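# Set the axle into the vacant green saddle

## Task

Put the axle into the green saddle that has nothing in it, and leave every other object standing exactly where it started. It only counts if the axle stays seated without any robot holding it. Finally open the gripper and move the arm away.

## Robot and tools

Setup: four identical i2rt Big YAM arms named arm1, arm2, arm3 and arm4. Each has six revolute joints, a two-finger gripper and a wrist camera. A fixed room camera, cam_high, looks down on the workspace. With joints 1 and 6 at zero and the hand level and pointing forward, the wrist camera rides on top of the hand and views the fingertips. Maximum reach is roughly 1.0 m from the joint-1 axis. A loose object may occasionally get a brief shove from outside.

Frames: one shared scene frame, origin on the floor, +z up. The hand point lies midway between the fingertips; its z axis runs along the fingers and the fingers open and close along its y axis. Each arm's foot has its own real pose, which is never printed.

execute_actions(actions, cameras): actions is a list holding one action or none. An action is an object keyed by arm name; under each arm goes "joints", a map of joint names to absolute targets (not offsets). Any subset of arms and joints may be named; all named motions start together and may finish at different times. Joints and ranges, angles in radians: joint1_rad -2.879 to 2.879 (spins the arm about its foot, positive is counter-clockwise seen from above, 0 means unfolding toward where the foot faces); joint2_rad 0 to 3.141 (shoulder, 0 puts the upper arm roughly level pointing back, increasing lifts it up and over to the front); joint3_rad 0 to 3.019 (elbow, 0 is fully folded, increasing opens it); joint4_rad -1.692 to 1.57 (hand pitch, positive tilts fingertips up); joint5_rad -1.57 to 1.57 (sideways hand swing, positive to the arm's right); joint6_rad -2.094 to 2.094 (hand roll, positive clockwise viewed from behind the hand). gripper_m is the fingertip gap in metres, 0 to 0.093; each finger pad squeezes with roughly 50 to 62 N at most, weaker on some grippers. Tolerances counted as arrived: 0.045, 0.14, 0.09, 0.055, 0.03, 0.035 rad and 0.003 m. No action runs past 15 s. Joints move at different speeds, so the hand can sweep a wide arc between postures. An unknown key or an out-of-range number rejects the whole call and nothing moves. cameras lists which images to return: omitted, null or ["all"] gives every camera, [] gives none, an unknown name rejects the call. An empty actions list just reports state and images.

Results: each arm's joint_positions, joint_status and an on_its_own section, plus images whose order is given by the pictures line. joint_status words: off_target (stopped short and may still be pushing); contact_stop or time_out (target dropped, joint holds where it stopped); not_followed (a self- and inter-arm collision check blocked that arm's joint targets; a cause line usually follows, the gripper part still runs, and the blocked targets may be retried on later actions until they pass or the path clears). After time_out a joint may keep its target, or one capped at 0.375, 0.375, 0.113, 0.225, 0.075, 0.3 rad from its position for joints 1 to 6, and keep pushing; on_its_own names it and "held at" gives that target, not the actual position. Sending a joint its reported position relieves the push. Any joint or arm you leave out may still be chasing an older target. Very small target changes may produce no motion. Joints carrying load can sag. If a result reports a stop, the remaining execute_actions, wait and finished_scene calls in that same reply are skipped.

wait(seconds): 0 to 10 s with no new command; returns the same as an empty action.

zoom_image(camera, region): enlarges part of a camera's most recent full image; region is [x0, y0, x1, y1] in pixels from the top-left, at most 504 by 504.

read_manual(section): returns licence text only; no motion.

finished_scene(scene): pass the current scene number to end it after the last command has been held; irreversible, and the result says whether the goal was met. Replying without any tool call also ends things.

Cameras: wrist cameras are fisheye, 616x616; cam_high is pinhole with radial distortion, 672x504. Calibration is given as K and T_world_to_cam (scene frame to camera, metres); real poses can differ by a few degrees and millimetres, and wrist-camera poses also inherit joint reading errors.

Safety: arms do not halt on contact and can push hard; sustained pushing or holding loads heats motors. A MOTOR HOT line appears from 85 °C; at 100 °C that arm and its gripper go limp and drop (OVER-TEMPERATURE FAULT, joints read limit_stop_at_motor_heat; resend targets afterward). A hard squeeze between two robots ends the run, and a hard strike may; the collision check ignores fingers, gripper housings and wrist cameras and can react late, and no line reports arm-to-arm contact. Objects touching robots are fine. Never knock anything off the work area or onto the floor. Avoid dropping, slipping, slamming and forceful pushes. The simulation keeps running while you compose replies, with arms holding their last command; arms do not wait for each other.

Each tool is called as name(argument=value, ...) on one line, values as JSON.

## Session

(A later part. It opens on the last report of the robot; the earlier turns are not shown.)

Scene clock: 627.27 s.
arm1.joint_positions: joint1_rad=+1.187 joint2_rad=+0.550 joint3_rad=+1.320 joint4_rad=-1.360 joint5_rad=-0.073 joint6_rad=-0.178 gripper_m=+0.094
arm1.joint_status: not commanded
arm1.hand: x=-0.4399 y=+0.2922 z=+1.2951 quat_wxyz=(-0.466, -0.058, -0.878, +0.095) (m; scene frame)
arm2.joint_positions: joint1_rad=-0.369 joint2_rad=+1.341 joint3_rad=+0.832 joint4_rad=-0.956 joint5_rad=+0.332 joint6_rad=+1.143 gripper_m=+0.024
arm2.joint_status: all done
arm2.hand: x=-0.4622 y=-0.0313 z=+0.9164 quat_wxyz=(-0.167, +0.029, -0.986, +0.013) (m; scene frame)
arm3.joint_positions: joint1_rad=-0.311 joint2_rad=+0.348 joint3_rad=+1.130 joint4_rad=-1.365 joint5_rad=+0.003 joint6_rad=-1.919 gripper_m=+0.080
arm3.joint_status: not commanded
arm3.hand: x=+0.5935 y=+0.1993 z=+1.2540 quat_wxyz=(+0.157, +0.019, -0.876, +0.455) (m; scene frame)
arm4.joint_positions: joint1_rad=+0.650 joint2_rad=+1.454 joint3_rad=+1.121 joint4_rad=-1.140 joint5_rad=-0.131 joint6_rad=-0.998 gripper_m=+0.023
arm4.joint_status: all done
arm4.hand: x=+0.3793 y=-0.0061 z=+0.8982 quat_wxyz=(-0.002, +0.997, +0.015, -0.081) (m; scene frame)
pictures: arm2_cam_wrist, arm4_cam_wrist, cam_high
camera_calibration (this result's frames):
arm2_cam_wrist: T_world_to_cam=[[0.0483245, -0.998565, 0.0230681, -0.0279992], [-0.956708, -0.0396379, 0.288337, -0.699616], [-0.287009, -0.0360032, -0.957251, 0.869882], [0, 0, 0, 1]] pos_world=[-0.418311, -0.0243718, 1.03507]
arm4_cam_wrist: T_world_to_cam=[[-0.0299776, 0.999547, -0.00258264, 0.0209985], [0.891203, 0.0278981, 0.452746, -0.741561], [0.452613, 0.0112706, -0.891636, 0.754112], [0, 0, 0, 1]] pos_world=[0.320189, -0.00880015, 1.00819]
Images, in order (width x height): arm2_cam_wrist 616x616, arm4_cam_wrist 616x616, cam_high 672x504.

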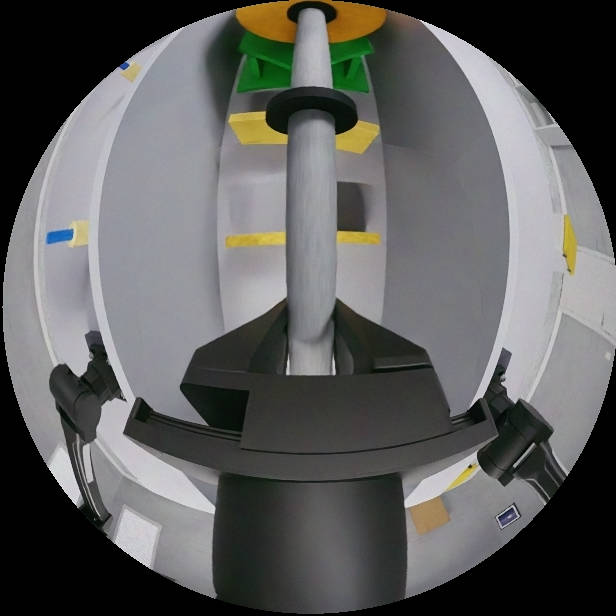

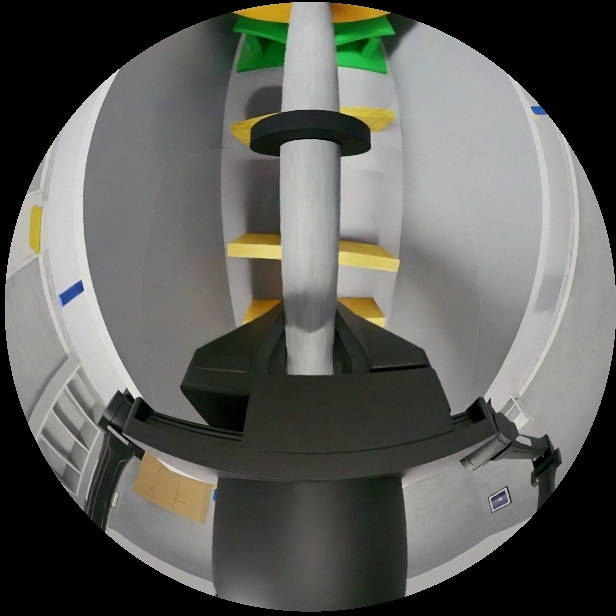

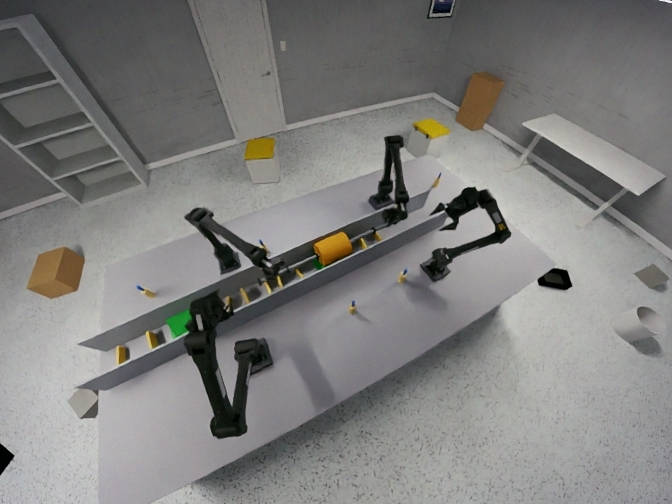

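execute_actions(actions=[{"arm2":{"joints":{"joint1_rad":-0.349,"joint2_rad":1.399,"joint3_rad":0.786,"joint4_rad":-0.795,"joint6_rad":1.167}},"arm4":{"joints":{"joint1_rad":0.652,"joint2_rad":1.475,"joint3_rad":1.082,"joint4_rad":-1.014}}}], cameras=["arm2_cam_wrist","arm4_cam_wrist","cam_high"])

Scene clock: 671.63 s.
arm1.joint_positions: joint1_rad=+1.187 joint2_rad=+0.550 joint3_rad=+1.320 joint4_rad=-1.360 joint5_rad=-0.073 joint6_rad=-0.178 gripper_m=+0.094
arm1.joint_status: not commanded
arm1.hand: x=-0.4399 y=+0.2922 z=+1.2951 quat_wxyz=(-0.466, -0.058, -0.878, +0.095) (m; scene frame)
arm2.joint_positions: joint1_rad=-0.359 joint2_rad=+1.411 joint3_rad=+0.781 joint4_rad=-0.824 joint5_rad=+0.337 joint6_rad=+1.152 gripper_m=+0.024
arm2.joint_status: all done
arm2.hand: x=-0.4633 y=-0.0254 z=+0.8784 quat_wxyz=(-0.171, +0.028, -0.985, +0.008) (m; scene frame)
arm3.joint_positions: joint1_rad=-0.311 joint2_rad=+0.348 joint3_rad=+1.130 joint4_rad=-1.365 joint5_rad=+0.003 joint6_rad=-1.919 gripper_m=+0.080
arm3.joint_status: not commanded
arm3.hand: x=+0.5935 y=+0.1993 z=+1.2540 quat_wxyz=(+0.157, +0.019, -0.876, +0.455) (m; scene frame)
arm4.joint_positions: joint1_rad=+0.648 joint2_rad=+1.499 joint3_rad=+1.060 joint4_rad=-1.031 joint5_rad=-0.129 joint6_rad=-0.995 gripper_m=+0.023
arm4.joint_status: all done
arm4.hand: x=+0.3789 y=-0.0033 z=+0.8596 quat_wxyz=(-0.004, +0.997, +0.013, -0.081) (m; scene frame)
pictures: arm2_cam_wrist, arm4_cam_wrist, cam_high
camera_calibration (this result's frames):
arm2_cam_wrist: T_world_to_cam=[[0.0483276, -0.998756, 0.0122459, -0.0117335], [-0.95928, -0.0429946, 0.279166, -0.682634], [-0.278293, -0.0252387, -0.960165, 0.840251], [0, 0, 0, 1]] pos_world=[-0.420434, -0.0198616, 0.997492]
arm4_cam_wrist: T_world_to_cam=[[-0.0251803, 0.999682, 0.00131594, 0.0129664], [0.891199, 0.0218514, 0.453085, -0.724088], [0.452913, 0.0125816, -0.891466, 0.71954], [0, 0, 0, 1]] pos_world=[0.319745, -0.00619288, 0.969502]
Images, in order (width x height): arm2_cam_wrist 616x616, arm4_cam_wrist 616x616, cam_high 672x504.

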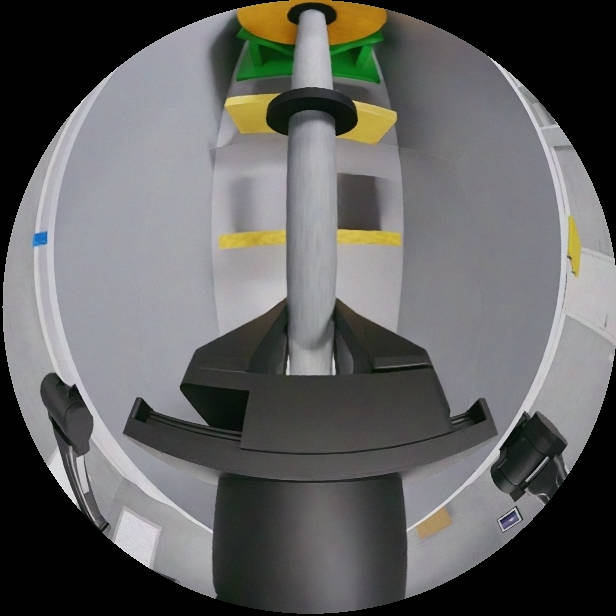

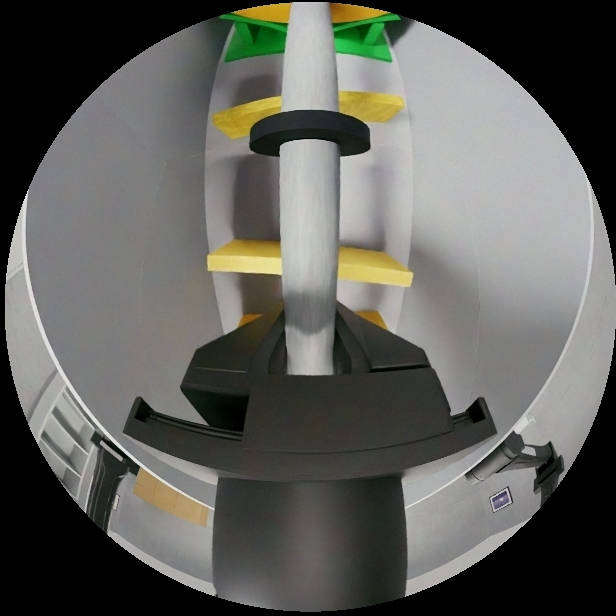

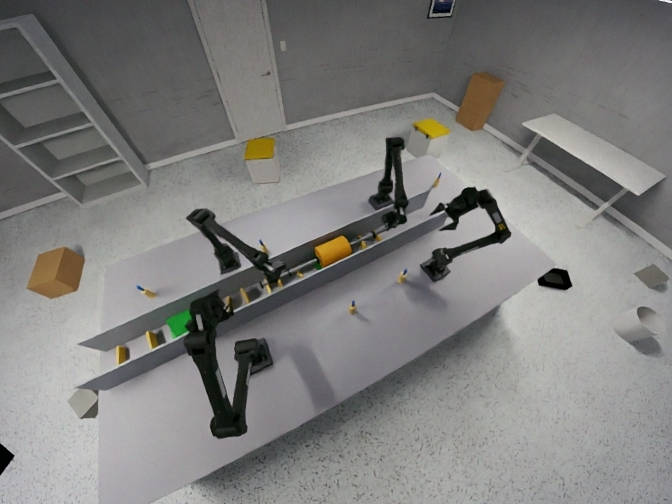

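zoom_image(camera="arm2_cam_wrist", region=[222, 0, 402, 90])

zoom_image(camera="arm4_cam_wrist", region=[212, 0, 412, 80])

Region (222, 0, 402, 90) of arm2_cam_wrist's 616x616 image, scaled by 2.800, with more detail than that image has.

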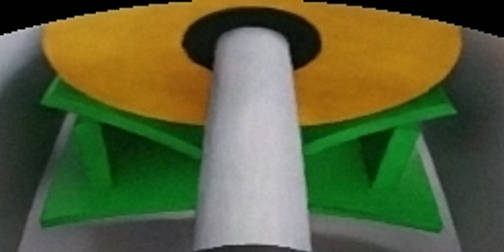

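Region (212, 0, 412, 80) of arm4_cam_wrist's 616x616 image, scaled by 2.520, with more detail than that image has; it fills the top 202 rows of this view, and the rest is white.

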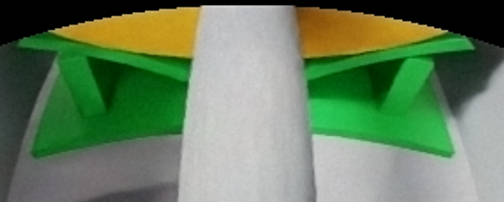

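execute_actions(actions=[{"arm2":{"joints":{"joint1_rad":-0.357,"joint2_rad":1.430,"joint3_rad":0.783,"joint4_rad":-0.824,"joint6_rad":1.155}},"arm4":{"joints":{"joint2_rad":1.510,"joint3_rad":1.068,"joint4_rad":-1.036}}}], cameras=["arm2_cam_wrist","arm4_cam_wrist"])

Scene clock: 686.80 s.
arm1.joint_positions: joint1_rad=+1.187 joint2_rad=+0.550 joint3_rad=+1.320 joint4_rad=-1.360 joint5_rad=-0.073 joint6_rad=-0.178 gripper_m=+0.094
arm1.joint_status: not commanded
arm1.hand: x=-0.4399 y=+0.2922 z=+1.2951 quat_wxyz=(-0.466, -0.058, -0.878, +0.095) (m; scene frame)
arm2.joint_positions: joint1_rad=-0.359 joint2_rad=+1.413 joint3_rad=+0.781 joint4_rad=-0.826 joint5_rad=+0.338 joint6_rad=+1.152 gripper_m=+0.024
arm2.joint_status: all done
arm2.hand: x=-0.4634 y=-0.0260 z=+0.8777 quat_wxyz=(-0.171, +0.029, -0.985, +0.010) (m; scene frame)
arm3.joint_positions: joint1_rad=-0.311 joint2_rad=+0.348 joint3_rad=+1.130 joint4_rad=-1.365 joint5_rad=+0.003 joint6_rad=-1.919 gripper_m=+0.080
arm3.joint_status: not commanded
arm3.hand: x=+0.5935 y=+0.1993 z=+1.2540 quat_wxyz=(+0.157, +0.019, -0.876, +0.455) (m; scene frame)
arm4.joint_positions: joint1_rad=+0.648 joint2_rad=+1.499 joint3_rad=+1.060 joint4_rad=-1.031 joint5_rad=-0.129 joint6_rad=-0.995 gripper_m=+0.023
arm4.joint_status: all done
arm4.hand: x=+0.3791 y=-0.0036 z=+0.8593 quat_wxyz=(-0.003, +0.997, +0.013, -0.080) (m; scene frame)
pictures: arm2_cam_wrist, arm4_cam_wrist
camera_calibration (this result's frames):
arm2_cam_wrist: T_world_to_cam=[[0.0483414, -0.998704, 0.0159187, -0.0155127], [-0.959023, -0.0419544, 0.280206, -0.683377], [-0.279175, -0.0288119, -0.959808, 0.838726], [0, 0, 0, 1]] pos_world=[-0.420473, -0.0199979, 0.996749]
arm4_cam_wrist: T_world_to_cam=[[-0.0251819, 0.999683, 0.000673944, 0.013781], [0.891005, 0.0221387, 0.453453, -0.724352], [0.453294, 0.0120193, -0.89128, 0.718907], [0, 0, 0, 1]] pos_world=[0.319872, -0.00638119, 0.969198]
Images, in order (width x height): arm2_cam_wrist 616x616, arm4_cam_wrist 616x616.

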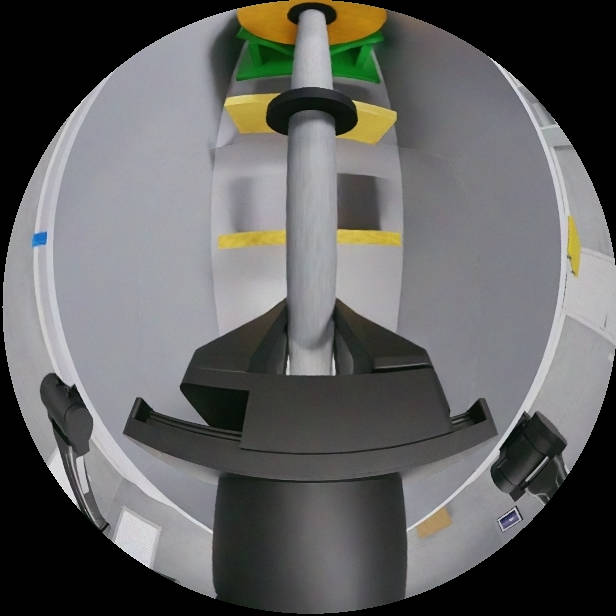

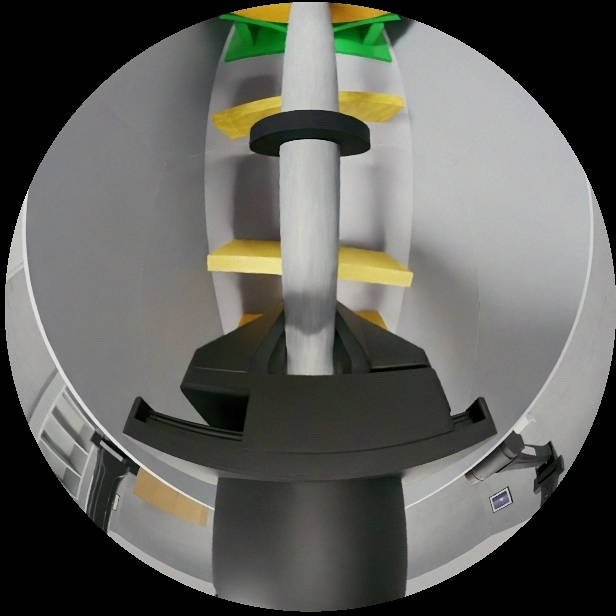

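execute_actions(actions=[{"arm2":{"joints":{"joint2_rad":0.66,"gripper_m":0.08}},"arm4":{"joints":{"joint2_rad":0.75,"gripper_m":0.08}}}])

Scene clock: 693.90 s.
arm1.joint_positions: joint1_rad=+1.187 joint2_rad=+0.550 joint3_rad=+1.320 joint4_rad=-1.360 joint5_rad=-0.073 joint6_rad=-0.178 gripper_m=+0.094
arm1.joint_status: not commanded
arm1.hand: x=-0.4399 y=+0.2922 z=+1.2951 quat_wxyz=(-0.466, -0.058, -0.878, +0.095) (m; scene frame)
arm2.joint_positions: joint1_rad=-0.359 joint2_rad=+0.655 joint3_rad=+0.781 joint4_rad=-0.826 joint5_rad=+0.335 joint6_rad=+1.152 gripper_m=+0.080
arm2.joint_status: all done
arm2.hand: x=-0.4748 y=-0.0653 z=+1.1339 quat_wxyz=(-0.289, -0.038, -0.898, -0.331) (m; scene frame)
arm3.joint_positions: joint1_rad=-0.311 joint2_rad=+0.348 joint3_rad=+1.130 joint4_rad=-1.365 joint5_rad=+0.003 joint6_rad=-1.919 gripper_m=+0.080
arm3.joint_status: not commanded
arm3.hand: x=+0.5935 y=+0.1993 z=+1.2540 quat_wxyz=(+0.157, +0.019, -0.876, +0.455) (m; scene frame)
arm4.joint_positions: joint1_rad=+0.648 joint2_rad=+0.741 joint3_rad=+1.060 joint4_rad=-1.031 joint5_rad=-0.136 joint6_rad=-0.995 gripper_m=+0.080
arm4.joint_status: all done
arm4.hand: x=+0.4319 y=-0.0826 z=+1.1486 quat_wxyz=(-0.309, +0.908, +0.037, -0.280) (m; scene frame)
pictures: arm1_cam_wrist, arm2_cam_wrist, arm3_cam_wrist, arm4_cam_wrist, cam_high
camera_calibration (this result's frames):
arm1_cam_wrist: T_world_to_cam=[[-0.190901, -0.973764, 0.123856, 0.040957], [-0.929198, 0.138586, -0.342615, -0.00395166], [0.316461, -0.180493, -0.931276, 1.52214], [0, 0, 0, 1]] pos_world=[-0.477553, 0.315166, 1.41111]
arm2_cam_wrist: T_world_to_cam=[[0.122234, -0.769791, -0.626483, 0.720154], [-0.991361, -0.12495, -0.0398936, -0.425545], [-0.0475696, 0.625947, -0.778414, 1.02736], [0, 0, 0, 1]] pos_world=[-0.461024, -0.141879, 1.2339]
arm3_cam_wrist: T_world_to_cam=[[0.166091, -0.599594, 0.78288, -0.95901], [-0.602262, 0.566959, 0.561995, -0.455934], [-0.780829, -0.564841, -0.266946, 1.02842], [0, 0, 0, 1]] pos_world=[0.68771, 0.264372, 1.28155]
arm4_cam_wrist: T_world_to_cam=[[0.103476, 0.810668, 0.57629, -0.638361], [0.992433, -0.122655, -0.00565759, -0.42924], [0.0660985, 0.572515, -0.817225, 1.08222], [0, 0, 0, 1]] pos_world=[0.420514, -0.154738, 1.24987]
Images, in order (width x height): arm1_cam_wrist 616x616, arm2_cam_wrist 616x616, arm3_cam_wrist 616x616, arm4_cam_wrist 616x616, cam_high 672x504.

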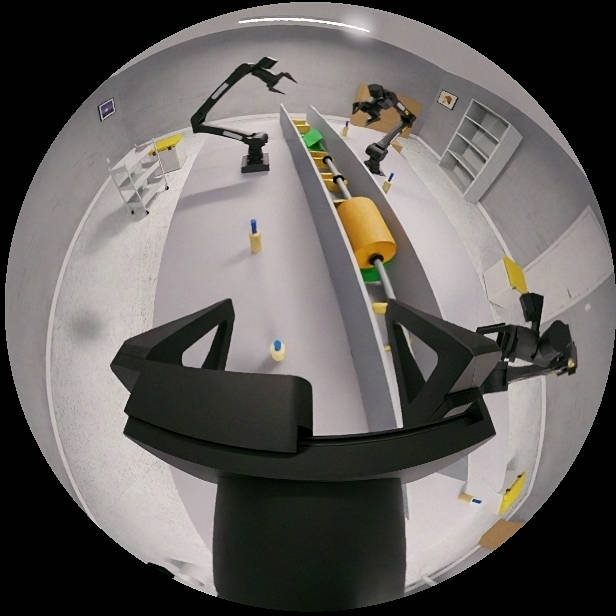

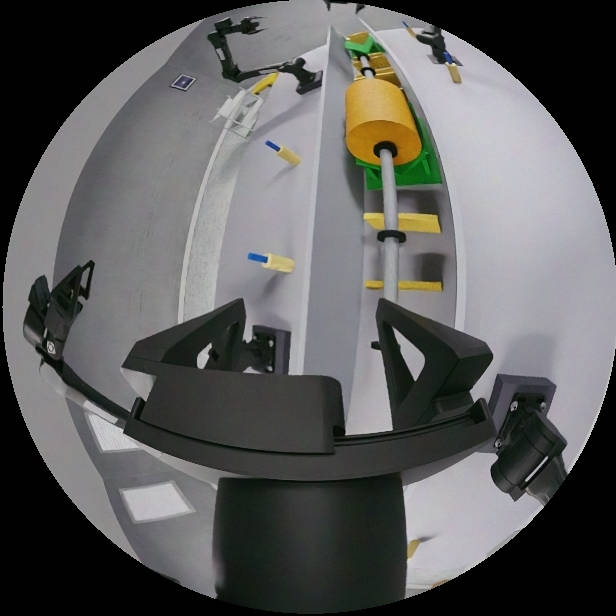

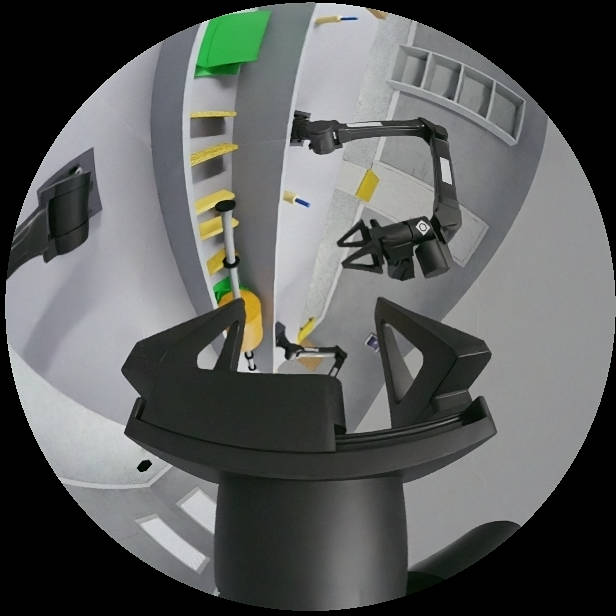

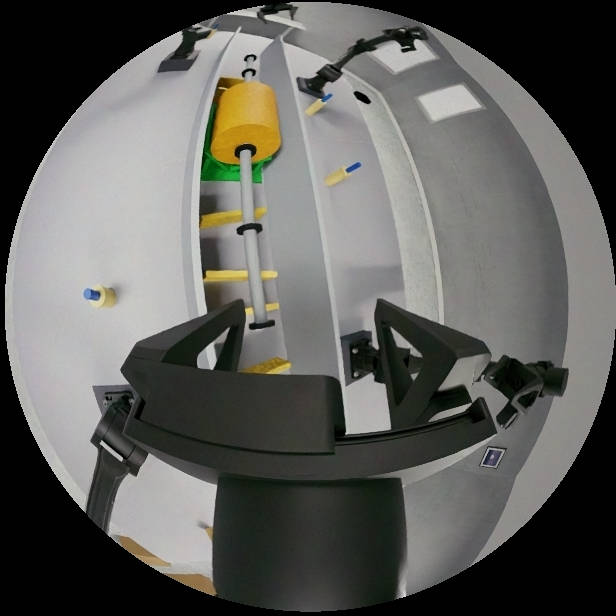

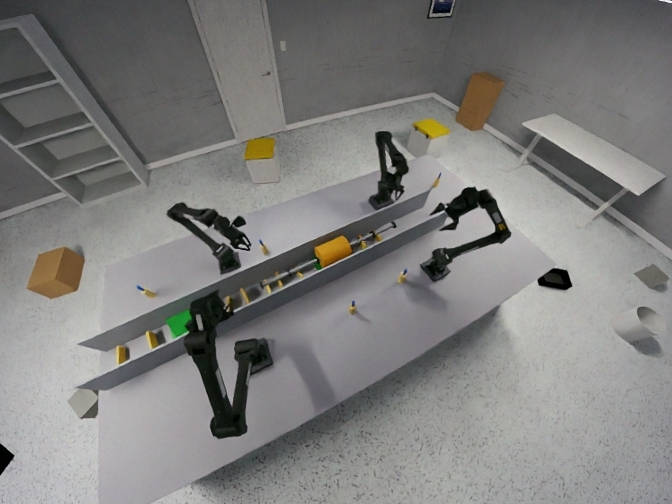

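zoom_image(camera="arm2_cam_wrist", region=[320, 60, 470, 210])

zoom_image(camera="arm4_cam_wrist", region=[170, 60, 320, 210])

Region (320, 60, 470, 210) of arm2_cam_wrist's 616x616 image, scaled by 3.360, with more detail than that image has.

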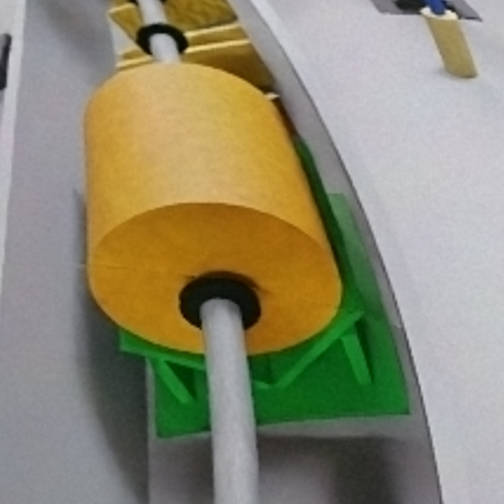

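Region (170, 60, 320, 210) of arm4_cam_wrist's 616x616 image, scaled by 3.360, with more detail than that image has.

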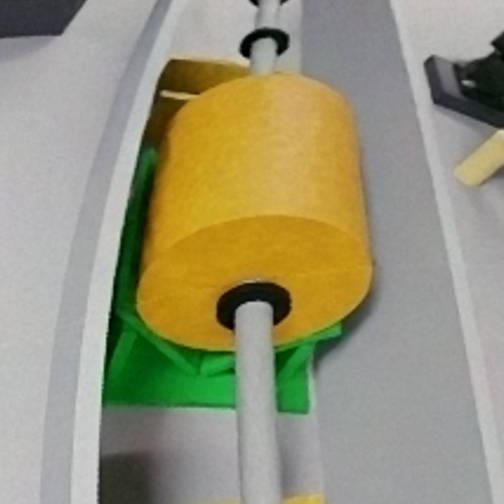

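The drum is seated and centred in the saddle, the other objects are still upright, and the arms are clear.

finished_scene(scene=2)

The scene is finished: the task was done.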